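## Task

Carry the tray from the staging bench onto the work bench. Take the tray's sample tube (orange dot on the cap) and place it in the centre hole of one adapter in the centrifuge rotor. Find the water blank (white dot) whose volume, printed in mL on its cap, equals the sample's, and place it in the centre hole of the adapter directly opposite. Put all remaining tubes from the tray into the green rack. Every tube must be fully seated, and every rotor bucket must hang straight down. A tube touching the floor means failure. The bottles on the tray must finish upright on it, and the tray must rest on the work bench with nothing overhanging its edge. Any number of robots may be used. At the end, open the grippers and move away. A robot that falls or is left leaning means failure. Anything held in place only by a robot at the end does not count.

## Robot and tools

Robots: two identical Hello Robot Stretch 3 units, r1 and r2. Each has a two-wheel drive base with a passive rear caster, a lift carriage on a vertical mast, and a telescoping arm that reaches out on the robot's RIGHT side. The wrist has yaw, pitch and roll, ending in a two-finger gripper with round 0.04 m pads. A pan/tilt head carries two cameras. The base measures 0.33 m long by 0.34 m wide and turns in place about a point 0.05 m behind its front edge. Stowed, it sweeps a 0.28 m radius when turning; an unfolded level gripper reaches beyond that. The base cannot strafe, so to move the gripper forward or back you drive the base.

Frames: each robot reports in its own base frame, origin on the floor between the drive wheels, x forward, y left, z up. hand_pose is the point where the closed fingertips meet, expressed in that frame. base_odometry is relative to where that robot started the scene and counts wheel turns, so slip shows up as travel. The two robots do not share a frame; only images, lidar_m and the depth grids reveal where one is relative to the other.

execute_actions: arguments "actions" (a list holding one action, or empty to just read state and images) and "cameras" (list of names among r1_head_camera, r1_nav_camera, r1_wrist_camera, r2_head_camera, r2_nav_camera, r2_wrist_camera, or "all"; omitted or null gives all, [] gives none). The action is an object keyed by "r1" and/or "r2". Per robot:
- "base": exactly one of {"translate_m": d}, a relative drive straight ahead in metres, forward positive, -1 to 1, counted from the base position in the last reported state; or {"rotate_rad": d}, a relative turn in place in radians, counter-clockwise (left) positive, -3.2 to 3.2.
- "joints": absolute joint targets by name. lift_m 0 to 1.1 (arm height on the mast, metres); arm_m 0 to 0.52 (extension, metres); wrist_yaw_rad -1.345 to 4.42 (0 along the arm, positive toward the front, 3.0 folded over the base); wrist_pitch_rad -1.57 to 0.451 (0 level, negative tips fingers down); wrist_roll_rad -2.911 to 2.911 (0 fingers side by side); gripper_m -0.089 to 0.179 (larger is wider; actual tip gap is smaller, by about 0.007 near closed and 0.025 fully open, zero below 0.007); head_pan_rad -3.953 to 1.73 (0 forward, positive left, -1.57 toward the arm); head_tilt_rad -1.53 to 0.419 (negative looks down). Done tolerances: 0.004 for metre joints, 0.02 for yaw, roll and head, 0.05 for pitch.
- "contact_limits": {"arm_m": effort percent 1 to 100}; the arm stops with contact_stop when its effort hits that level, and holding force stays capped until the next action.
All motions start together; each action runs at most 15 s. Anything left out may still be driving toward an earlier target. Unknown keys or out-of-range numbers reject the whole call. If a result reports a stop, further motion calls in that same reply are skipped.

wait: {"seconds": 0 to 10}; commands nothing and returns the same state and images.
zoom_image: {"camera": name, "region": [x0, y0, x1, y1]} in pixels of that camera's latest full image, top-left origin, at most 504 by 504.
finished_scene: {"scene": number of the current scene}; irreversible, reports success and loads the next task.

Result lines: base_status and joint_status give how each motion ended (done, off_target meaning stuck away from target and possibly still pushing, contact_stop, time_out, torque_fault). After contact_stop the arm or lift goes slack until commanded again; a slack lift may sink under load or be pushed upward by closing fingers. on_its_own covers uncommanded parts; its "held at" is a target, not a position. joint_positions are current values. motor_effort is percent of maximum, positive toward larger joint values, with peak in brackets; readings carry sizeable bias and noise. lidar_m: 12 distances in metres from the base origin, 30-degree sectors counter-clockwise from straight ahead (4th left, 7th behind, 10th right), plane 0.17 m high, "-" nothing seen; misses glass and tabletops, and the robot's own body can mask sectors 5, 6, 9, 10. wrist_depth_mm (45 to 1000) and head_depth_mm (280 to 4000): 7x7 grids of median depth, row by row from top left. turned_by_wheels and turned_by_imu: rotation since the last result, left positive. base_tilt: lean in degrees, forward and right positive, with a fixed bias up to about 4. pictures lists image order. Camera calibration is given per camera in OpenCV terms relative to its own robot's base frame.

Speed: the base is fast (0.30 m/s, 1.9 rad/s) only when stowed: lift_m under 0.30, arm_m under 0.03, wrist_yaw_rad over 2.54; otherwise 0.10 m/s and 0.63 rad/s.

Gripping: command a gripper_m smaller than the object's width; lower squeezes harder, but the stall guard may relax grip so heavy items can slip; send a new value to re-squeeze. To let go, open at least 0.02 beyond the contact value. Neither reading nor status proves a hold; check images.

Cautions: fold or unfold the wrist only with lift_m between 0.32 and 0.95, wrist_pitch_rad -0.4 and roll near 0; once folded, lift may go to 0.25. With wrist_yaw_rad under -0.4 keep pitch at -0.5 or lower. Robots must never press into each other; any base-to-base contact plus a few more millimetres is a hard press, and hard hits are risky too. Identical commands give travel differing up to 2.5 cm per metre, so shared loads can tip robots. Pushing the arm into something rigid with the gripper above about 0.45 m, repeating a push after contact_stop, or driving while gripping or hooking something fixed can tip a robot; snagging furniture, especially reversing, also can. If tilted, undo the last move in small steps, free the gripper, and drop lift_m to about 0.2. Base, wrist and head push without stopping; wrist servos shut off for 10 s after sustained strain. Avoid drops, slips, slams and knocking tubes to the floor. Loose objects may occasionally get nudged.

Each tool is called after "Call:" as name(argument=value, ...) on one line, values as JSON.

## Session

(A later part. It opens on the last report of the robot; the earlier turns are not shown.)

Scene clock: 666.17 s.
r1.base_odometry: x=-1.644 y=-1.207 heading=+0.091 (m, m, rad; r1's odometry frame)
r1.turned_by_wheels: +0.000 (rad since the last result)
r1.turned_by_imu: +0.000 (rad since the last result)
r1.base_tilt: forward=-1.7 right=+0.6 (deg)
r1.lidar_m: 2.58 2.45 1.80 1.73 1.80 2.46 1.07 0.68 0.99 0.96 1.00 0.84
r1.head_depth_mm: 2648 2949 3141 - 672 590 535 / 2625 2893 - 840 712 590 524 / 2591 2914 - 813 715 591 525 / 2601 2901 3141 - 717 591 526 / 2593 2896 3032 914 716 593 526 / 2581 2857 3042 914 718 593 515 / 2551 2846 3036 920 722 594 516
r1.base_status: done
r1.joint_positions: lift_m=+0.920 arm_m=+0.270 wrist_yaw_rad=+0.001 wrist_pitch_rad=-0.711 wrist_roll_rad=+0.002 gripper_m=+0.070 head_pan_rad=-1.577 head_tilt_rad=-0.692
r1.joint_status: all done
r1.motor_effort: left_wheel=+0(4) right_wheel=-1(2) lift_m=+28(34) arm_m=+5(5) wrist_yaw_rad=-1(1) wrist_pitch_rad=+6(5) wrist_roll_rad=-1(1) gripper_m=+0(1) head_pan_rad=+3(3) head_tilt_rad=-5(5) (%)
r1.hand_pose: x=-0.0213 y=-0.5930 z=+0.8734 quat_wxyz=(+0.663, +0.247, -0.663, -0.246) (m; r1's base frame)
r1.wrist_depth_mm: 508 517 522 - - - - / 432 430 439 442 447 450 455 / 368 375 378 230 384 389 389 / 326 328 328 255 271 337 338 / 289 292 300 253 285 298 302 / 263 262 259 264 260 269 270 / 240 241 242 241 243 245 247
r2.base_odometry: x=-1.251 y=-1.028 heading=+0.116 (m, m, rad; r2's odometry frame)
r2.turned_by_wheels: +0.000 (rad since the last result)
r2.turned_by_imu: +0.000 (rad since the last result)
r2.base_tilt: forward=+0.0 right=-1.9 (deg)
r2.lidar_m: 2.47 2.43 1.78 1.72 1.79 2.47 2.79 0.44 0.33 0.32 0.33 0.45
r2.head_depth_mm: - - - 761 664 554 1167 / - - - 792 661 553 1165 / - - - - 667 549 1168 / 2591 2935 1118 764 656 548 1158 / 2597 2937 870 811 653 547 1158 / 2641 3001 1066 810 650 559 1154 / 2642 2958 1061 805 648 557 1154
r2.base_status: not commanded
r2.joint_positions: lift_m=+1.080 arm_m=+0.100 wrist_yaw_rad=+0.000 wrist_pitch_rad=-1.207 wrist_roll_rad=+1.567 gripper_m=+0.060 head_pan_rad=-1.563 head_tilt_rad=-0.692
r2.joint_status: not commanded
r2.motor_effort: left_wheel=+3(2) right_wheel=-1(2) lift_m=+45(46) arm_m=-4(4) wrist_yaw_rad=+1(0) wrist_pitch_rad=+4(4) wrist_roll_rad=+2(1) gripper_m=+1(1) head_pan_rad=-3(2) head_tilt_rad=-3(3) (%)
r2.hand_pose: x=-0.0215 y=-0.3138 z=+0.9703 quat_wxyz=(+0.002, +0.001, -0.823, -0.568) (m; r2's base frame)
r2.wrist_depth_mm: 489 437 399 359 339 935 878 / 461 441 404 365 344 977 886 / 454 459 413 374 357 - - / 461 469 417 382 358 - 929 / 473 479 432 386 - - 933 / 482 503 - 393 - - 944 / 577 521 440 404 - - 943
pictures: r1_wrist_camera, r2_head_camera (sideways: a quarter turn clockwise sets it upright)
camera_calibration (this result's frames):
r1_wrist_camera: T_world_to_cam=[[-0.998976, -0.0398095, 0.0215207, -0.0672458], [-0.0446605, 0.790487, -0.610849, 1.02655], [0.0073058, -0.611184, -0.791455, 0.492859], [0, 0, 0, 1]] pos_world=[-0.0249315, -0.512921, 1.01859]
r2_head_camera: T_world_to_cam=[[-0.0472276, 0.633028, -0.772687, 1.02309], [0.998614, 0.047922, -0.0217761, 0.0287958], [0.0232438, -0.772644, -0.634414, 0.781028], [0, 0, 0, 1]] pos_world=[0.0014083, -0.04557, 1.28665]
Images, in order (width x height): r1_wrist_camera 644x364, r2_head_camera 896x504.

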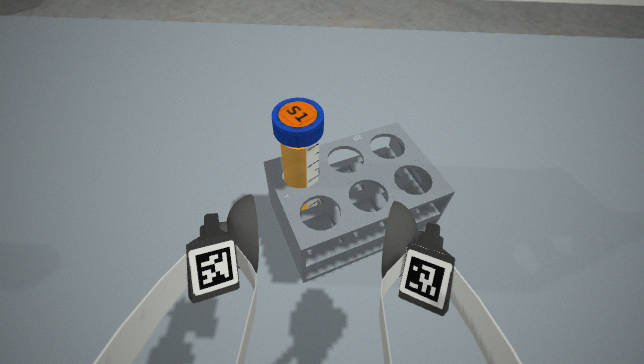

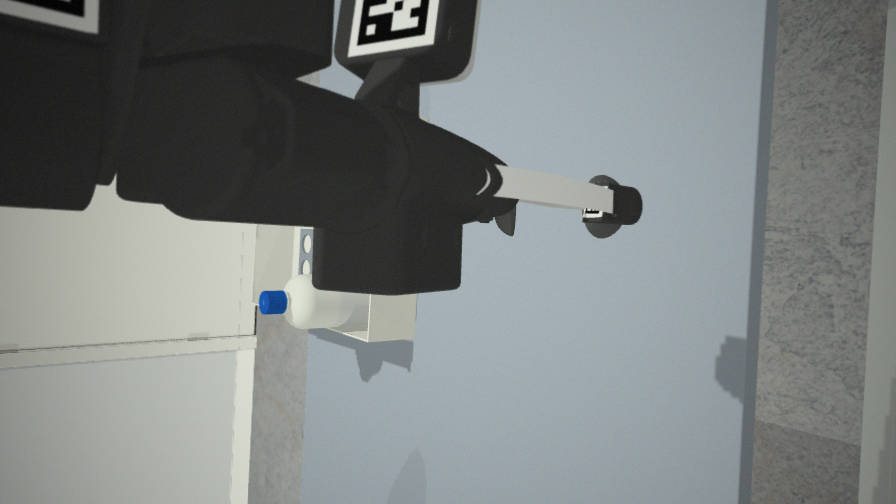

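Call:
execute_actions(actions=[{"r1":{"base":{"translate_m":0.013},"joints":{"arm_m":0.345,"lift_m":0.905}}}], cameras=["r1_wrist_camera"])

Call:
execute_actions(actions=[{"r1":{"joints":{"gripper_m":0.0}}}], cameras=["r1_wrist_camera"])

Call:
execute_actions(actions=[{"r1":{"joints":{"lift_m":1.03}}}], cameras=["r1_wrist_camera"])

Scene clock: 673.23 s.
r1.base_odometry: x=-1.631 y=-1.206 heading=+0.091 (m, m, rad; r1's odometry frame)
r1.turned_by_wheels: +0.000 (rad since the last result)
r1.turned_by_imu: +0.000 (rad since the last result)
r1.base_tilt: forward=-1.8 right=+0.6 (deg)
r1.lidar_m: 2.57 2.46 1.80 1.74 1.80 2.47 1.07 0.69 0.99 0.96 1.00 0.83
r1.head_depth_mm: 2672 2953 3107 - 672 589 535 / 2635 2934 - 874 713 588 524 / 2610 2902 - 812 714 590 524 / 2597 2861 3090 794 716 591 525 / 2593 2865 3041 914 717 592 525 / 2603 2837 3045 915 720 592 515 / 2576 2879 3028 916 721 593 517
r1.base_status: done
r1.joint_positions: lift_m=+0.905 arm_m=+0.345 wrist_yaw_rad=+0.001 wrist_pitch_rad=-0.711 wrist_roll_rad=+0.002 gripper_m=+0.070 head_pan_rad=-1.577 head_tilt_rad=-0.692
r1.joint_status: all done
r1.motor_effort: left_wheel=+0(4) right_wheel=-1(2) lift_m=+29(29) arm_m=+4(6) wrist_yaw_rad=-1(1) wrist_pitch_rad=+6(5) wrist_roll_rad=-1(1) gripper_m=+0(1) head_pan_rad=+3(2) head_tilt_rad=-5(4) (%)
r1.hand_pose: x=-0.0213 y=-0.6680 z=+0.8584 quat_wxyz=(+0.663, +0.247, -0.663, -0.246) (m; r1's base frame)
r1.wrist_depth_mm: - - - - - - - / 407 406 415 415 422 422 428 / 347 354 354 357 361 359 366 / 305 309 311 163 314 318 323 / 274 275 282 174 229 282 285 / 246 249 244 193 192 247 256 / 224 226 227 208 221 231 230
r2.base_odometry: x=-1.251 y=-1.028 heading=+0.116 (m, m, rad; r2's odometry frame)
r2.turned_by_wheels: +0.000 (rad since the last result)
r2.turned_by_imu: +0.000 (rad since the last result)
r2.base_tilt: forward=-0.1 right=-2.2 (deg)
r2.lidar_m: 2.48 2.43 1.79 1.72 1.79 2.47 2.80 0.44 0.33 0.32 0.33 0.45
r2.head_depth_mm: - - - 763 663 555 1171 / - - - 797 661 552 1167 / - - - - 669 550 1164 / 2623 2947 1122 763 657 547 1159 / 2590 2951 866 811 654 547 1153 / 2648 2923 1065 810 650 558 1154 / 2653 3036 1059 805 649 556 1154
r2.base_status: not commanded
r2.joint_positions: lift_m=+1.080 arm_m=+0.100 wrist_yaw_rad=+0.000 wrist_pitch_rad=-1.207 wrist_roll_rad=+1.567 gripper_m=+0.060 head_pan_rad=-1.563 head_tilt_rad=-0.692
r2.joint_status: not commanded
r2.motor_effort: left_wheel=+2(2) right_wheel=-2(1) lift_m=+45(46) arm_m=-4(4) wrist_yaw_rad=+0(0) wrist_pitch_rad=+4(4) wrist_roll_rad=+2(2) gripper_m=+1(1) head_pan_rad=-2(2) head_tilt_rad=-4(4) (%)
r2.hand_pose: x=-0.0215 y=-0.3138 z=+0.9703 quat_wxyz=(+0.002, +0.001, -0.823, -0.568) (m; r2's base frame)
r2.wrist_depth_mm: 492 433 393 352 340 928 885 / 469 445 411 364 344 962 849 / 441 455 403 372 354 - - / 468 472 422 383 359 - 913 / 467 477 433 383 - - 946 / 472 491 - 396 - - 927 / 572 511 441 402 - - 969
pictures: r1_wrist_camera
camera_calibration (this result's frames):
r1_wrist_camera: T_world_to_cam=[[-0.998975, -0.0398112, 0.0215185, -0.0699073], [-0.0446609, 0.790521, -0.610804, 1.07664], [0.00730597, -0.61114, -0.791489, 0.435205], [0, 0, 0, 1]] pos_world=[-0.0249314, -0.58792, 1.00358]
Images, in order (width x height): r1_wrist_camera 644x364.

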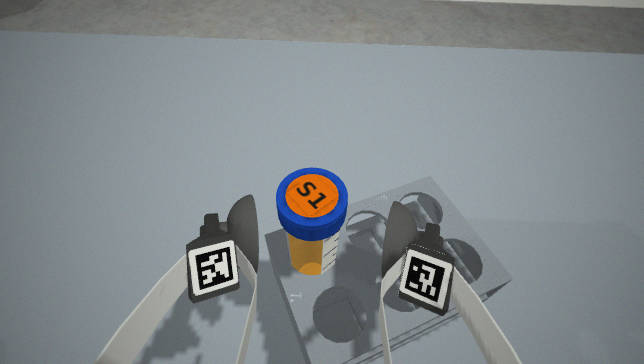

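Scene clock: 674.43 s.
r1.base_odometry: x=-1.631 y=-1.206 heading=+0.091 (m, m, rad; r1's odometry frame)
r1.turned_by_wheels: +0.000 (rad since the last result)
r1.turned_by_imu: +0.000 (rad since the last result)
r1.base_tilt: forward=-1.7 right=+0.7 (deg)
r1.lidar_m: 2.57 2.46 1.80 1.73 1.81 2.46 1.07 0.69 0.99 0.96 0.99 0.83
r1.head_depth_mm: 2639 2983 3085 - 671 589 536 / 2631 2929 - 872 714 589 524 / 2616 2907 - 811 716 590 525 / 2615 2898 3075 797 718 591 525 / 2587 2878 3032 914 720 592 526 / 2592 2885 3057 916 720 593 516 / 2554 2853 3057 916 720 594 516
r1.base_status: not commanded
r1.joint_positions: lift_m=+0.905 arm_m=+0.345 wrist_yaw_rad=+0.001 wrist_pitch_rad=-0.714 wrist_roll_rad=+0.002 gripper_m=+0.001 head_pan_rad=-1.577 head_tilt_rad=-0.692
r1.joint_status: all done
r1.motor_effort: left_wheel=+0(0) right_wheel=-2(1) lift_m=+29(29) arm_m=+5(4) wrist_yaw_rad=-1(1) wrist_pitch_rad=+7(7) wrist_roll_rad=-1(0) gripper_m=-10(87) head_pan_rad=+3(3) head_tilt_rad=-6(5) (%)
r1.hand_pose: x=-0.0213 y=-0.6675 z=+0.8579 quat_wxyz=(+0.662, +0.248, -0.663, -0.247) (m; r1's base frame)
r1.wrist_depth_mm: - - - - - - - / 401 406 409 417 417 422 428 / 349 349 354 355 358 362 368 / 307 307 310 162 313 315 321 / 274 274 278 153 221 281 283 / 246 246 243 193 193 245 254 / 224 224 226 208 203 230 231
r2.base_odometry: x=-1.251 y=-1.028 heading=+0.116 (m, m, rad; r2's odometry frame)
r2.turned_by_wheels: +0.000 (rad since the last result)
r2.turned_by_imu: +0.000 (rad since the last result)
r2.base_tilt: forward=+0.0 right=-2.0 (deg)
r2.lidar_m: 2.47 2.42 1.79 1.72 1.80 2.46 2.79 0.45 0.33 0.31 0.33 0.45
r2.head_depth_mm: - - - 760 663 554 1169 / - - - 793 662 553 1167 / - - - - 669 550 1162 / 2600 2935 1119 763 656 548 1160 / 2605 2937 870 812 652 548 1156 / 2627 3012 1067 808 651 558 1156 / 2660 3001 1061 803 649 557 1151
r2.base_status: not commanded
r2.joint_positions: lift_m=+1.080 arm_m=+0.100 wrist_yaw_rad=+0.000 wrist_pitch_rad=-1.207 wrist_roll_rad=+1.567 gripper_m=+0.060 head_pan_rad=-1.563 head_tilt_rad=-0.692
r2.joint_status: not commanded
r2.motor_effort: left_wheel=+2(3) right_wheel=-2(2) lift_m=+46(46) arm_m=-4(4) wrist_yaw_rad=+0(0) wrist_pitch_rad=+4(4) wrist_roll_rad=+1(2) gripper_m=+1(1) head_pan_rad=-2(3) head_tilt_rad=-3(4) (%)
r2.hand_pose: x=-0.0215 y=-0.3138 z=+0.9703 quat_wxyz=(+0.002, +0.001, -0.823, -0.568) (m; r2's base frame)
r2.wrist_depth_mm: 484 438 391 356 337 929 872 / 464 450 403 363 348 972 888 / 452 458 406 374 355 - - / 459 465 416 376 357 - 916 / 466 477 433 391 - - 960 / 474 499 - 395 - - 915 / 571 524 448 402 - - 950
pictures: r1_wrist_camera
camera_calibration (this result's frames):
r1_wrist_camera: T_world_to_cam=[[-0.998975, -0.0398718, 0.0214144, -0.0698281], [-0.0446652, 0.792169, -0.608665, 1.07521], [0.00730476, -0.608998, -0.793138, 0.43797], [0, 0, 0, 1]] pos_world=[-0.0249313, -0.587811, 1.00331]
Images, in order (width x height): r1_wrist_camera 644x364.

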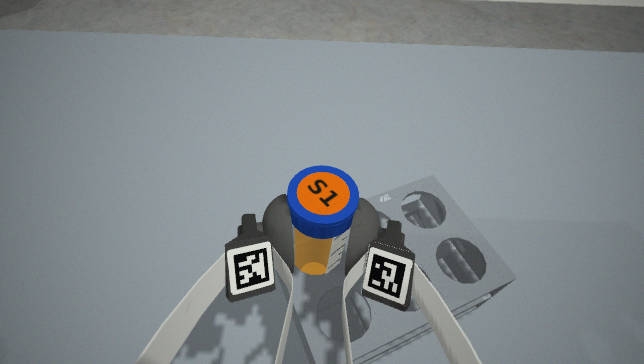

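Scene clock: 676.40 s.
r1.base_odometry: x=-1.631 y=-1.206 heading=+0.091 (m, m, rad; r1's odometry frame)
r1.turned_by_wheels: +0.000 (rad since the last result)
r1.turned_by_imu: +0.000 (rad since the last result)
r1.base_tilt: forward=-1.8 right=+0.6 (deg)
r1.lidar_m: 2.57 2.46 1.80 1.74 1.80 2.47 1.07 0.69 0.99 0.96 0.99 0.83
r1.head_depth_mm: 2574 - 2887 904 713 589 536 / 2581 2959 3025 905 714 589 524 / 2526 - 2992 843 713 590 524 / 2571 - 1076 827 717 591 525 / 2587 2887 3063 914 719 592 527 / 2575 2860 3033 917 719 593 515 / 2569 2857 2998 915 720 594 516
r1.base_status: not commanded
r1.joint_positions: lift_m=+1.030 arm_m=+0.345 wrist_yaw_rad=+0.001 wrist_pitch_rad=-0.715 wrist_roll_rad=+0.002 gripper_m=+0.001 head_pan_rad=-1.577 head_tilt_rad=-0.692
r1.joint_status: all done
r1.motor_effort: left_wheel=+0(0) right_wheel=-2(1) lift_m=+41(45) arm_m=+5(5) wrist_yaw_rad=-1(1) wrist_pitch_rad=+8(8) wrist_roll_rad=+0(0) gripper_m=-11(11) head_pan_rad=+3(3) head_tilt_rad=-5(5) (%)
r1.hand_pose: x=-0.0213 y=-0.6673 z=+0.9822 quat_wxyz=(+0.662, +0.248, -0.662, -0.248) (m; r1's base frame)
r1.wrist_depth_mm: - - - - - - - / - - - - - - - / 532 528 534 531 537 539 554 / 461 457 464 163 471 481 481 / 410 411 418 152 426 427 424 / 370 375 366 306 381 379 383 / 337 340 338 301 315 345 347
r2.base_odometry: x=-1.251 y=-1.028 heading=+0.116 (m, m, rad; r2's odometry frame)
r2.turned_by_wheels: +0.000 (rad since the last result)
r2.turned_by_imu: +0.000 (rad since the last result)
r2.base_tilt: forward=+0.0 right=-2.0 (deg)
r2.lidar_m: 2.47 2.42 1.78 1.72 1.79 2.47 2.79 0.44 0.33 0.32 0.33 0.45
r2.head_depth_mm: - - - 760 664 554 1167 / - - - 796 662 553 1166 / - - - - 668 551 1164 / 2605 2947 1122 763 657 549 1162 / 2604 2970 868 813 653 546 1161 / 2649 2973 1067 807 650 559 1153 / 2672 2980 1059 804 648 557 1150
r2.base_status: not commanded
r2.joint_positions: lift_m=+1.080 arm_m=+0.100 wrist_yaw_rad=+0.000 wrist_pitch_rad=-1.207 wrist_roll_rad=+1.567 gripper_m=+0.060 head_pan_rad=-1.563 head_tilt_rad=-0.692
r2.joint_status: not commanded
r2.motor_effort: left_wheel=+2(3) right_wheel=-2(1) lift_m=+45(46) arm_m=-4(4) wrist_yaw_rad=+0(1) wrist_pitch_rad=+4(4) wrist_roll_rad=+2(2) gripper_m=+1(1) head_pan_rad=-2(2) head_tilt_rad=-3(3) (%)
r2.hand_pose: x=-0.0215 y=-0.3138 z=+0.9703 quat_wxyz=(+0.002, +0.001, -0.823, -0.568) (m; r2's base frame)
r2.wrist_depth_mm: 490 438 395 358 340 937 874 / 464 449 397 365 348 971 858 / 451 458 411 374 350 - - / 461 473 421 379 358 - 927 / 468 476 428 389 - - 917 / 476 489 - 398 - - 970 / 566 520 439 400 - - 959
pictures: r1_wrist_camera
camera_calibration (this result's frames):
r1_wrist_camera: T_world_to_cam=[[-0.998975, -0.0398921, 0.0213738, -0.072457], [-0.0446644, 0.79282, -0.607818, 1.15033], [0.00730154, -0.608149, -0.793789, 0.537894], [0, 0, 0, 1]] pos_world=[-0.0249317, -0.587771, 1.12771]
Images, in order (width x height): r1_wrist_camera 644x364.

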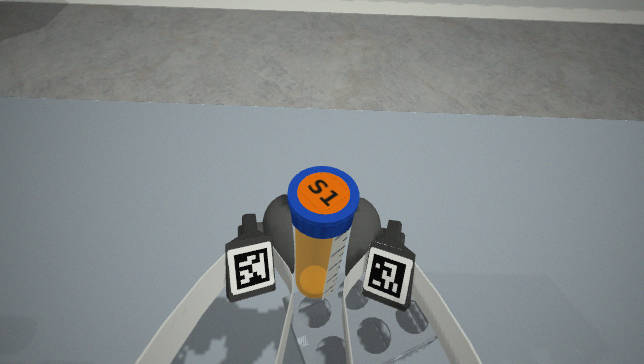

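Call:
execute_actions(actions=[{"r1":{"base":{"translate_m":-1.0},"joints":{"arm_m":0.146}}}], cameras=[])

Call:
execute_actions(actions=[{"r1":{"base":{"translate_m":-0.194}}}], cameras=[])

Call:
execute_actions(actions=[{"r1":{"joints":{"lift_m":0.925}}}], cameras=["r1_wrist_camera","r1_head_camera","r1_nav_camera"])

Scene clock: 692.83 s.
r1.base_odometry: x=-2.627 y=-1.297 heading=+0.091 (m, m, rad; r1's odometry frame)
r1.turned_by_wheels: +0.000 (rad since the last result)
r1.turned_by_imu: -0.003 (rad since the last result)
r1.base_tilt: forward=-1.6 right=+0.7 (deg)
r1.lidar_m: 1.80 2.46 1.81 1.73 1.80 1.78 1.71 0.39 0.28 0.27 0.28 0.46
r1.head_depth_mm: 715 - - 888 733 539 555 / 709 - - 859 734 540 554 / 717 - - 856 721 540 549 / 716 771 - - 716 539 546 / 710 793 895 886 670 541 543 / 2592 2873 3057 2229 1106 832 706 / 2559 2837 3055 2001 1385 1414 1234
r1.base_status: done
r1.joint_positions: lift_m=+1.030 arm_m=+0.146 wrist_yaw_rad=+0.001 wrist_pitch_rad=-0.715 wrist_roll_rad=+0.002 gripper_m=+0.001 head_pan_rad=-1.577 head_tilt_rad=-0.692
r1.joint_status: all done
r1.motor_effort: left_wheel=+0(3) right_wheel=-2(5) lift_m=+41(41) arm_m=-4(4) wrist_yaw_rad=-1(1) wrist_pitch_rad=+8(8) wrist_roll_rad=+0(1) gripper_m=-12(12) head_pan_rad=+3(3) head_tilt_rad=-4(6) (%)
r1.hand_pose: x=-0.0213 y=-0.4689 z=+0.9822 quat_wxyz=(+0.662, +0.248, -0.662, -0.248) (m; r1's base frame)
r1.wrist_depth_mm: - - - 489 497 483 474 / 609 636 - 544 541 533 538 / 521 731 - 503 544 509 499 / 463 - 745 163 488 496 441 / 427 - - 152 423 431 419 / - - 322 322 404 400 406 / - - 301 363 363 345 376
r2.base_odometry: x=-1.251 y=-1.028 heading=+0.116 (m, m, rad; r2's odometry frame)
r2.turned_by_wheels: +0.000 (rad since the last result)
r2.turned_by_imu: +0.000 (rad since the last result)
r2.base_tilt: forward=+0.0 right=-2.0 (deg)
r2.lidar_m: 2.47 2.43 1.78 1.72 1.79 2.47 2.79 0.44 0.33 0.32 0.33 0.45
r2.head_depth_mm: - - - 761 664 554 1171 / - - - 793 662 553 1165 / - - - - 668 550 1163 / 2594 2943 1118 761 656 548 1160 / 2626 2959 870 811 652 547 1158 / 2633 2979 1063 810 652 558 1153 / 2670 3009 1058 805 648 556 1155
r2.base_status: not commanded
r2.joint_positions: lift_m=+1.080 arm_m=+0.100 wrist_yaw_rad=+0.000 wrist_pitch_rad=-1.207 wrist_roll_rad=+1.567 gripper_m=+0.060 head_pan_rad=-1.563 head_tilt_rad=-0.692
r2.joint_status: not commanded
r2.motor_effort: left_wheel=+2(2) right_wheel=-2(1) lift_m=+45(46) arm_m=-4(4) wrist_yaw_rad=+0(0) wrist_pitch_rad=+4(4) wrist_roll_rad=+2(1) gripper_m=+1(0) head_pan_rad=-3(2) head_tilt_rad=-3(2) (%)
r2.hand_pose: x=-0.0215 y=-0.3138 z=+0.9703 quat_wxyz=(+0.002, +0.001, -0.823, -0.568) (m; r2's base frame)
r2.wrist_depth_mm: 486 450 396 362 339 941 883 / 467 446 406 362 347 976 876 / 447 463 413 374 355 - - / 459 465 416 378 363 - 909 / 464 484 431 385 - - 930 / 480 505 - 394 - - 930 / 562 511 445 405 - - 948
pictures: none
No camera images: the call's "cameras" was empty. Leave "cameras" out to get every camera's image.

Scene clock: 695.73 s.
r1.base_odometry: x=-2.820 y=-1.314 heading=+0.091 (m, m, rad; r1's odometry frame)
r1.turned_by_wheels: +0.000 (rad since the last result)
r1.turned_by_imu: -0.001 (rad since the last result)
r1.base_tilt: forward=-1.7 right=+0.7 (deg)
r1.lidar_m: 1.99 2.45 1.80 1.73 1.80 1.57 1.51 0.39 0.28 0.27 0.28 0.39
r1.head_depth_mm: 2611 - - 2042 653 539 556 / 710 - - 819 755 540 553 / 716 - - 884 740 540 549 / 715 771 - - 732 541 547 / 709 791 892 909 739 542 543 / 708 787 890 884 722 543 541 / 704 782 884 840 739 544 537
r1.base_status: done
r1.joint_positions: lift_m=+1.030 arm_m=+0.146 wrist_yaw_rad=+0.001 wrist_pitch_rad=-0.715 wrist_roll_rad=+0.002 gripper_m=+0.001 head_pan_rad=-1.577 head_tilt_rad=-0.692
r1.joint_status: not commanded
r1.motor_effort: left_wheel=+0(3) right_wheel=-1(4) lift_m=+42(42) arm_m=-5(4) wrist_yaw_rad=+0(1) wrist_pitch_rad=+8(8) wrist_roll_rad=-1(0) gripper_m=-10(12) head_pan_rad=+3(3) head_tilt_rad=-4(5) (%)
r1.hand_pose: x=-0.0213 y=-0.4689 z=+0.9822 quat_wxyz=(+0.662, +0.248, -0.662, -0.248) (m; r1's base frame)
r1.wrist_depth_mm: - 502 503 491 489 - - / 663 553 533 544 535 - - / 801 478 526 554 503 - - / - 432 489 163 478 436 - / - 406 424 152 434 387 - / 326 384 380 355 452 340 - / 297 343 356 365 375 305 -
r2.base_odometry: x=-1.251 y=-1.028 heading=+0.116 (m, m, rad; r2's odometry frame)
r2.turned_by_wheels: +0.000 (rad since the last result)
r2.turned_by_imu: +0.000 (rad since the last result)
r2.base_tilt: forward=-0.1 right=-2.0 (deg)
r2.lidar_m: 2.47 2.43 1.78 1.72 1.79 2.47 2.79 0.44 0.33 0.32 0.33 0.45
r2.head_depth_mm: - - - 760 665 554 1171 / - - - 795 662 553 1167 / - - - - 668 550 1161 / 2614 2934 1119 761 656 549 1159 / 2614 2970 869 811 654 546 1155 / 2636 2967 1066 810 652 558 1155 / 2678 2987 1060 805 648 557 1155
r2.base_status: not commanded
r2.joint_positions: lift_m=+1.080 arm_m=+0.100 wrist_yaw_rad=+0.000 wrist_pitch_rad=-1.207 wrist_roll_rad=+1.567 gripper_m=+0.060 head_pan_rad=-1.563 head_tilt_rad=-0.692
r2.joint_status: not commanded
r2.motor_effort: left_wheel=+2(2) right_wheel=-1(1) lift_m=+45(46) arm_m=-4(4) wrist_yaw_rad=+0(1) wrist_pitch_rad=+4(4) wrist_roll_rad=+1(2) gripper_m=+1(1) head_pan_rad=-2(3) head_tilt_rad=-4(4) (%)
r2.hand_pose: x=-0.0215 y=-0.3138 z=+0.9703 quat_wxyz=(+0.002, +0.001, -0.823, -0.568) (m; r2's base frame)
r2.wrist_depth_mm: 489 443 393 359 338 951 886 / 467 450 403 362 348 975 890 / 446 453 405 373 350 - - / 464 468 417 380 361 - 914 / 468 479 424 385 - - 942 / 481 494 - 396 - - 930 / 565 512 450 401 - - 936
pictures: none
No camera images: the call's "cameras" was empty. Leave "cameras" out to get every camera's image.

Scene clock: 697.53 s.
r1.base_odometry: x=-2.820 y=-1.314 heading=+0.091 (m, m, rad; r1's odometry frame)
r1.turned_by_wheels: +0.000 (rad since the last result)
r1.turned_by_imu: +0.000 (rad since the last result)
r1.base_tilt: forward=-1.8 right=+0.6 (deg)
r1.lidar_m: 2.00 2.46 1.80 1.73 1.80 1.57 1.51 0.39 0.28 0.27 0.28 0.39
r1.head_depth_mm: 2611 2908 3028 - 614 538 557 / 720 804 893 - - 538 553 / 718 800 892 - - 540 549 / 713 795 902 940 - 540 546 / 711 792 896 909 740 542 544 / 708 787 888 884 720 543 540 / 704 784 884 839 739 544 537
r1.base_status: not commanded
r1.joint_positions: lift_m=+0.925 arm_m=+0.146 wrist_yaw_rad=+0.001 wrist_pitch_rad=-0.716 wrist_roll_rad=+0.002 gripper_m=+0.001 head_pan_rad=-1.577 head_tilt_rad=-0.692
r1.joint_status: all done
r1.motor_effort: left_wheel=+0(0) right_wheel=-2(1) lift_m=+29(36) arm_m=-4(4) wrist_yaw_rad=-1(1) wrist_pitch_rad=+8(8) wrist_roll_rad=-1(0) gripper_m=-11(12) head_pan_rad=+3(3) head_tilt_rad=-5(5) (%)
r1.hand_pose: x=-0.0213 y=-0.4689 z=+0.8776 quat_wxyz=(+0.662, +0.248, -0.662, -0.248) (m; r1's base frame)
r1.wrist_depth_mm: - 431 442 458 448 473 - / 657 391 457 470 425 392 - / 325 402 397 395 390 347 - / 307 334 341 162 337 336 - / 297 302 317 152 327 326 254 / 270 329 274 251 290 286 227 / 227 305 269 245 365 210 208
r2.base_odometry: x=-1.251 y=-1.028 heading=+0.116 (m, m, rad; r2's odometry frame)
r2.turned_by_wheels: +0.000 (rad since the last result)
r2.turned_by_imu: +0.000 (rad since the last result)
r2.base_tilt: forward=+0.0 right=-1.9 (deg)
r2.lidar_m: 2.47 2.43 1.79 1.72 1.79 2.47 2.80 0.45 0.33 0.32 0.33 0.45
r2.head_depth_mm: - - - 759 664 554 1171 / - - - 795 661 553 1164 / - - - - 669 550 1164 / 2593 2930 1118 763 658 548 1163 / 2599 2961 870 812 653 547 1158 / 2641 3018 1065 809 650 558 1161 / 2642 3004 1060 803 648 555 1152
r2.base_status: not commanded
r2.joint_positions: lift_m=+1.080 arm_m=+0.100 wrist_yaw_rad=+0.000 wrist_pitch_rad=-1.207 wrist_roll_rad=+1.567 gripper_m=+0.060 head_pan_rad=-1.563 head_tilt_rad=-0.692
r2.joint_status: not commanded
r2.motor_effort: left_wheel=+3(2) right_wheel=-1(1) lift_m=+46(46) arm_m=-4(4) wrist_yaw_rad=+0(0) wrist_pitch_rad=+4(4) wrist_roll_rad=+2(2) gripper_m=+1(1) head_pan_rad=-3(2) head_tilt_rad=-3(2) (%)
r2.hand_pose: x=-0.0215 y=-0.3138 z=+0.9703 quat_wxyz=(+0.002, +0.001, -0.823, -0.568) (m; r2's base frame)
r2.wrist_depth_mm: 486 438 397 357 340 944 875 / 466 447 407 367 342 954 877 / 451 455 416 368 352 - - / 460 463 415 382 359 - 901 / 469 478 434 388 - - 918 / 478 493 - 393 - - 954 / 565 516 447 402 - - 965
pictures: r1_head_camera (sideways: a quarter turn clockwise sets it upright), r1_nav_camera (sideways: a quarter turn counterclockwise sets it upright), r1_wrist_camera
camera_calibration (this result's frames):
r1_head_camera: T_world_to_cam=[[0.0478171, 0.595729, -0.801761, 1.06451], [0.997959, -0.0625104, 0.0130715, -0.024399], [-0.0423313, -0.800749, -0.597502, 0.737313], [0, 0, 0, 1]] pos_world=[0.00465889, -0.0452814, 1.29435]
r1_nav_camera: T_world_to_cam=[[0.0265856, -0.61944, 0.784593, -0.984844], [-0.998746, -0.0497591, -0.00544296, 0.0604287], [0.0424122, -0.783465, -0.619987, 0.758256], [0, 0, 0, 1]] pos_world=[0.0543762, -0.0129777, 1.24314]
r1_wrist_camera: T_world_to_cam=[[-0.998973, -0.0399428, 0.0213886, -0.0623417], [-0.0447188, 0.793243, -0.607261, 0.929112], [0.00728931, -0.607594, -0.794215, 0.576137], [0, 0, 0, 1]] pos_world=[-0.0249286, -0.389444, 1.02312]
Images, in order (width x height): r1_head_camera 896x504, r1_nav_camera 672x504, r1_wrist_camera 644x364.

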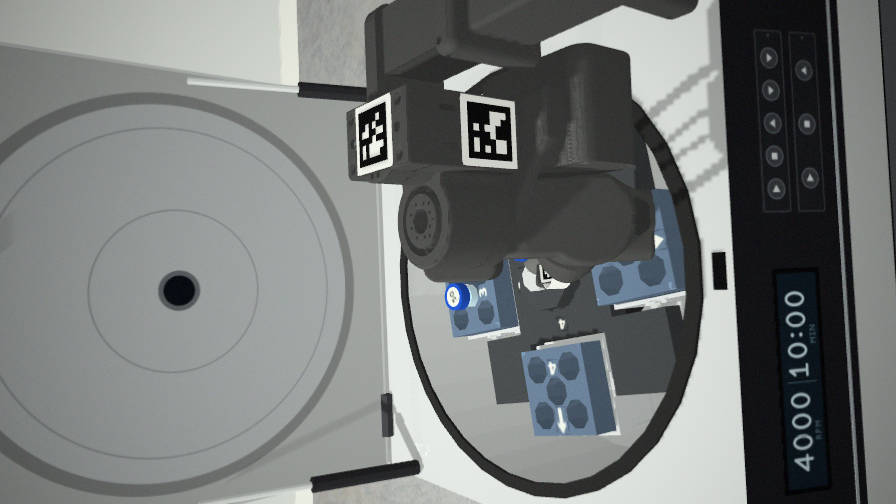

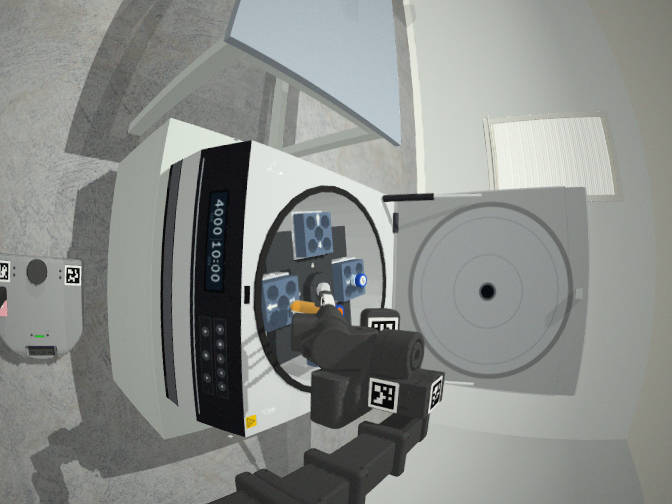

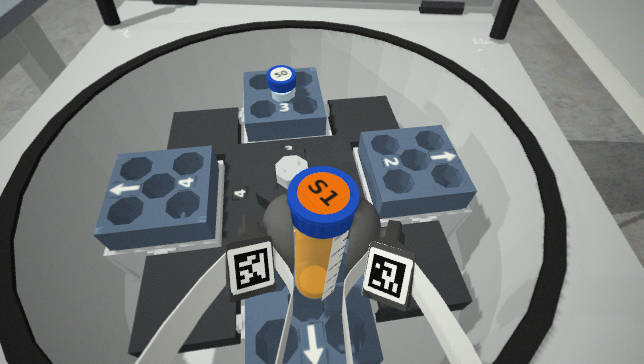

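Call:
execute_actions(actions=[{"r1":{"joints":{"lift_m":0.885}}}], cameras=["r1_wrist_camera","r1_nav_camera"])

Call:
execute_actions(actions=[{"r1":{"joints":{"lift_m":0.85}}}], cameras=["r1_wrist_camera","r1_nav_camera"])

Scene clock: 702.73 s.
r1.base_odometry: x=-2.820 y=-1.314 heading=+0.091 (m, m, rad; r1's odometry frame)
r1.turned_by_wheels: +0.000 (rad since the last result)
r1.turned_by_imu: +0.000 (rad since the last result)
r1.base_tilt: forward=-1.6 right=+0.5 (deg)
r1.lidar_m: 2.00 2.46 1.80 1.73 1.80 1.57 1.51 0.39 0.28 0.27 0.28 0.39
r1.head_depth_mm: 2612 2939 3015 2370 - 539 557 / 723 802 906 900 - 532 553 / 718 803 903 914 - 528 549 / 715 797 900 933 - 528 547 / 711 794 895 898 737 542 542 / 709 788 892 883 713 543 540 / 704 783 884 841 739 544 537
r1.base_status: not commanded
r1.joint_positions: lift_m=+0.885 arm_m=+0.146 wrist_yaw_rad=+0.001 wrist_pitch_rad=-0.716 wrist_roll_rad=+0.002 gripper_m=+0.001 head_pan_rad=-1.577 head_tilt_rad=-0.692
r1.joint_status: all done
r1.motor_effort: left_wheel=+0(0) right_wheel=-2(2) lift_m=+30(32) arm_m=-4(4) wrist_yaw_rad=+0(1) wrist_pitch_rad=+8(8) wrist_roll_rad=-1(1) gripper_m=-11(11) head_pan_rad=+3(3) head_tilt_rad=-4(5) (%)
r1.hand_pose: x=-0.0213 y=-0.4689 z=+0.8376 quat_wxyz=(+0.662, +0.248, -0.662, -0.248) (m; r1's base frame)
r1.wrist_depth_mm: 489 368 409 424 398 373 - / 309 376 391 386 406 326 - / 310 315 344 353 324 316 277 / 292 279 298 163 296 314 235 / 277 269 273 152 280 300 209 / 271 249 236 213 254 260 187 / 229 230 238 205 243 205 169
r2.base_odometry: x=-1.251 y=-1.028 heading=+0.116 (m, m, rad; r2's odometry frame)
r2.turned_by_wheels: +0.000 (rad since the last result)
r2.turned_by_imu: +0.000 (rad since the last result)
r2.base_tilt: forward=+0.0 right=-2.0 (deg)
r2.lidar_m: 2.47 2.43 1.78 1.72 1.79 2.47 2.79 0.44 0.33 0.32 0.33 0.45
r2.head_depth_mm: - - - 761 663 555 1169 / - - - 797 661 552 1170 / - - - - 668 550 1163 / 2592 2910 1118 762 657 548 1161 / 2610 2924 872 809 654 547 1154 / 2639 2983 1067 808 651 558 1158 / 2659 3026 1062 805 647 556 1148
r2.base_status: not commanded
r2.joint_positions: lift_m=+1.080 arm_m=+0.100 wrist_yaw_rad=+0.000 wrist_pitch_rad=-1.207 wrist_roll_rad=+1.567 gripper_m=+0.060 head_pan_rad=-1.563 head_tilt_rad=-0.692
r2.joint_status: not commanded
r2.motor_effort: left_wheel=+2(3) right_wheel=-1(2) lift_m=+46(46) arm_m=-4(4) wrist_yaw_rad=+0(0) wrist_pitch_rad=+4(4) wrist_roll_rad=+1(1) gripper_m=+0(1) head_pan_rad=-3(2) head_tilt_rad=-4(2) (%)
r2.hand_pose: x=-0.0215 y=-0.3138 z=+0.9703 quat_wxyz=(+0.002, +0.001, -0.823, -0.568) (m; r2's base frame)
r2.wrist_depth_mm: 486 436 395 360 341 945 882 / 467 453 405 364 346 978 894 / 447 459 410 377 356 - - / 458 460 416 381 361 - 914 / 476 482 427 383 - - 949 / 479 483 - 394 - - 975 / 568 515 446 398 - - 953
pictures: r1_nav_camera (sideways: a quarter turn counterclockwise sets it upright), r1_wrist_camera
camera_calibration (this result's frames):
r1_nav_camera: T_world_to_cam=[[0.0265856, -0.61944, 0.784593, -0.984844], [-0.998746, -0.0497591, -0.00544296, 0.0604287], [0.0424122, -0.783465, -0.619987, 0.758256], [0, 0, 0, 1]] pos_world=[0.0543762, -0.0129777, 1.24314]
r1_wrist_camera: T_world_to_cam=[[-0.998973, -0.0399423, 0.0213906, -0.0614876], [-0.0447192, 0.793216, -0.607296, 0.90484], [0.00728947, -0.607629, -0.794188, 0.544327], [0, 0, 0, 1]] pos_world=[-0.0249285, -0.389441, 0.983119]
Images, in order (width x height): r1_nav_camera 672x504, r1_wrist_camera 644x364.

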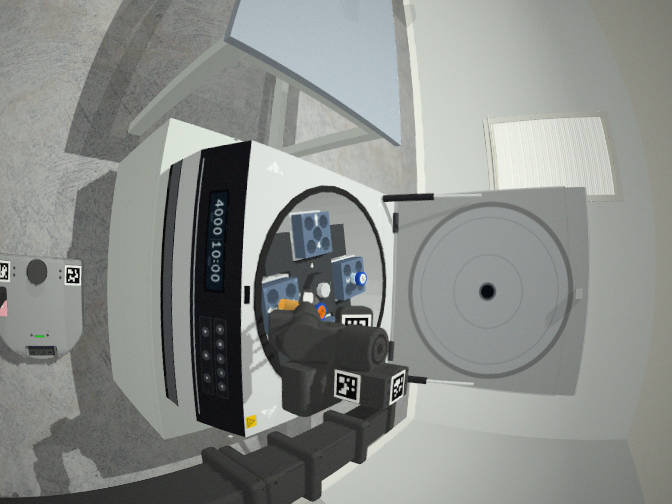

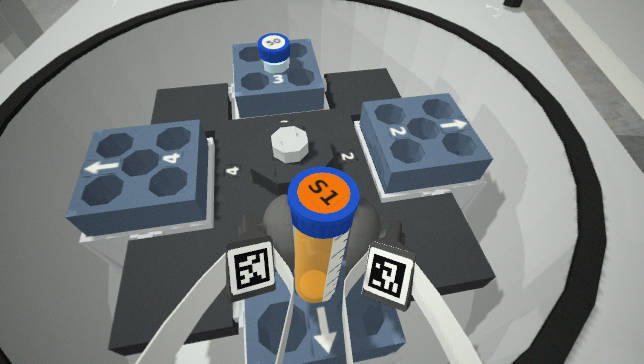

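Scene clock: 703.87 s.
r1.base_odometry: x=-2.820 y=-1.314 heading=+0.091 (m, m, rad; r1's odometry frame)
r1.turned_by_wheels: +0.000 (rad since the last result)
r1.turned_by_imu: +0.000 (rad since the last result)
r1.base_tilt: forward=-1.7 right=+0.7 (deg)
r1.lidar_m: 1.99 2.46 1.80 1.73 1.80 1.57 1.51 0.39 0.28 0.27 0.28 0.39
r1.head_depth_mm: 2618 2952 3035 2211 - - 571 / 722 806 909 862 - 531 553 / 719 800 904 902 - 528 549 / 714 797 902 916 - 528 547 / 710 792 894 899 736 540 543 / 709 788 889 884 708 542 540 / 705 785 883 839 737 543 538
r1.base_status: not commanded
r1.joint_positions: lift_m=+0.850 arm_m=+0.146 wrist_yaw_rad=+0.001 wrist_pitch_rad=-0.715 wrist_roll_rad=+0.002 gripper_m=+0.001 head_pan_rad=-1.577 head_tilt_rad=-0.692
r1.joint_status: all done
r1.motor_effort: left_wheel=+0(1) right_wheel=-2(2) lift_m=+29(29) arm_m=-4(4) wrist_yaw_rad=-1(1) wrist_pitch_rad=+7(8) wrist_roll_rad=+0(1) gripper_m=-11(11) head_pan_rad=+3(3) head_tilt_rad=-5(5) (%)
r1.hand_pose: x=-0.0213 y=-0.4689 z=+0.8027 quat_wxyz=(+0.662, +0.248, -0.662, -0.248) (m; r1's base frame)
r1.wrist_depth_mm: 298 352 376 408 388 318 - / 298 345 334 341 318 312 254 / 280 265 282 279 280 289 225 / 236 238 263 164 265 292 206 / 267 232 232 153 238 250 183 / 274 211 210 187 230 263 154 / 223 198 214 172 191 205 135
r2.base_odometry: x=-1.251 y=-1.028 heading=+0.116 (m, m, rad; r2's odometry frame)
r2.turned_by_wheels: +0.000 (rad since the last result)
r2.turned_by_imu: +0.000 (rad since the last result)
r2.base_tilt: forward=-0.1 right=-2.0 (deg)
r2.lidar_m: 2.47 2.43 1.79 1.72 1.79 2.47 2.79 0.44 0.33 0.32 0.33 0.45
r2.head_depth_mm: - - - 761 664 554 1170 / - - - 792 659 552 1166 / - - - - 668 551 1165 / 2616 2916 1121 763 657 549 1163 / 2585 2934 868 811 653 547 1159 / 2638 3014 1065 806 651 559 1153 / 2631 3010 1057 804 651 556 1154
r2.base_status: not commanded
r2.joint_positions: lift_m=+1.080 arm_m=+0.100 wrist_yaw_rad=+0.000 wrist_pitch_rad=-1.207 wrist_roll_rad=+1.567 gripper_m=+0.060 head_pan_rad=-1.563 head_tilt_rad=-0.692
r2.joint_status: not commanded
r2.motor_effort: left_wheel=+2(2) right_wheel=-1(1) lift_m=+45(46) arm_m=-4(4) wrist_yaw_rad=-1(0) wrist_pitch_rad=+4(4) wrist_roll_rad=+2(1) gripper_m=+1(1) head_pan_rad=-2(2) head_tilt_rad=-2(3) (%)
r2.hand_pose: x=-0.0215 y=-0.3138 z=+0.9703 quat_wxyz=(+0.002, +0.001, -0.823, -0.568) (m; r2's base frame)
r2.wrist_depth_mm: 491 431 390 357 336 943 887 / 459 451 401 362 343 968 872 / 449 461 408 374 353 - - / 467 470 414 383 368 - 902 / 461 483 424 389 - - 932 / 477 485 - 398 - - 976 / 574 518 438 398 - - 937
pictures: r1_nav_camera (sideways: a quarter turn counterclockwise sets it upright), r1_wrist_camera
camera_calibration (this result's frames):
r1_nav_camera: T_world_to_cam=[[0.0265858, -0.61944, 0.784593, -0.984844], [-0.998746, -0.0497593, -0.00544296, 0.0604287], [0.0424124, -0.783465, -0.619987, 0.758256], [0, 0, 0, 1]] pos_world=[0.0543762, -0.0129777, 1.24314]
r1_wrist_camera: T_world_to_cam=[[-0.998973, -0.0399307, 0.0214133, -0.0607581], [-0.04472, 0.792895, -0.607715, 0.883916], [0.00728801, -0.608049, -0.793866, 0.516128], [0, 0, 0, 1]] pos_world=[-0.0249285, -0.389448, 0.948207]
Images, in order (width x height): r1_nav_camera 672x504, r1_wrist_camera 644x364.

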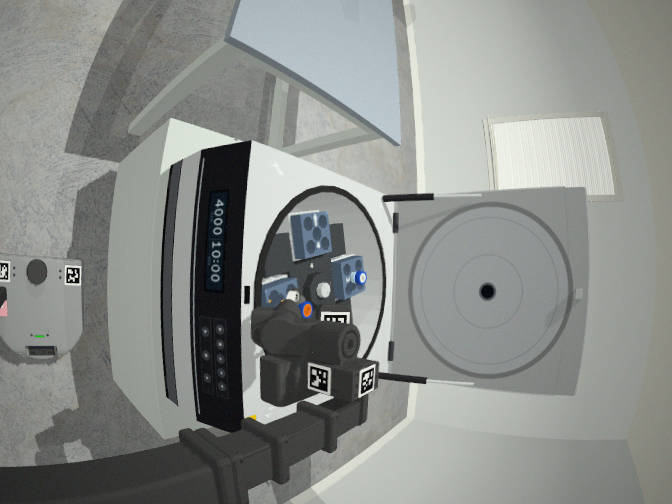

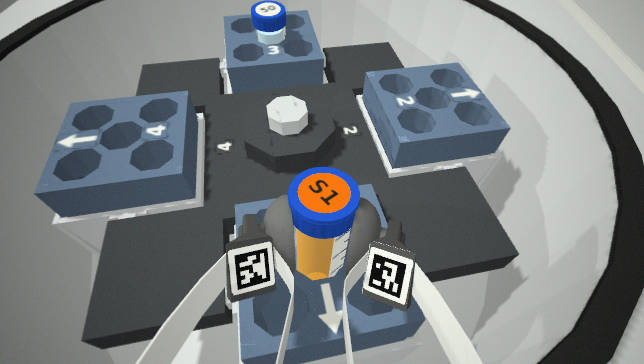

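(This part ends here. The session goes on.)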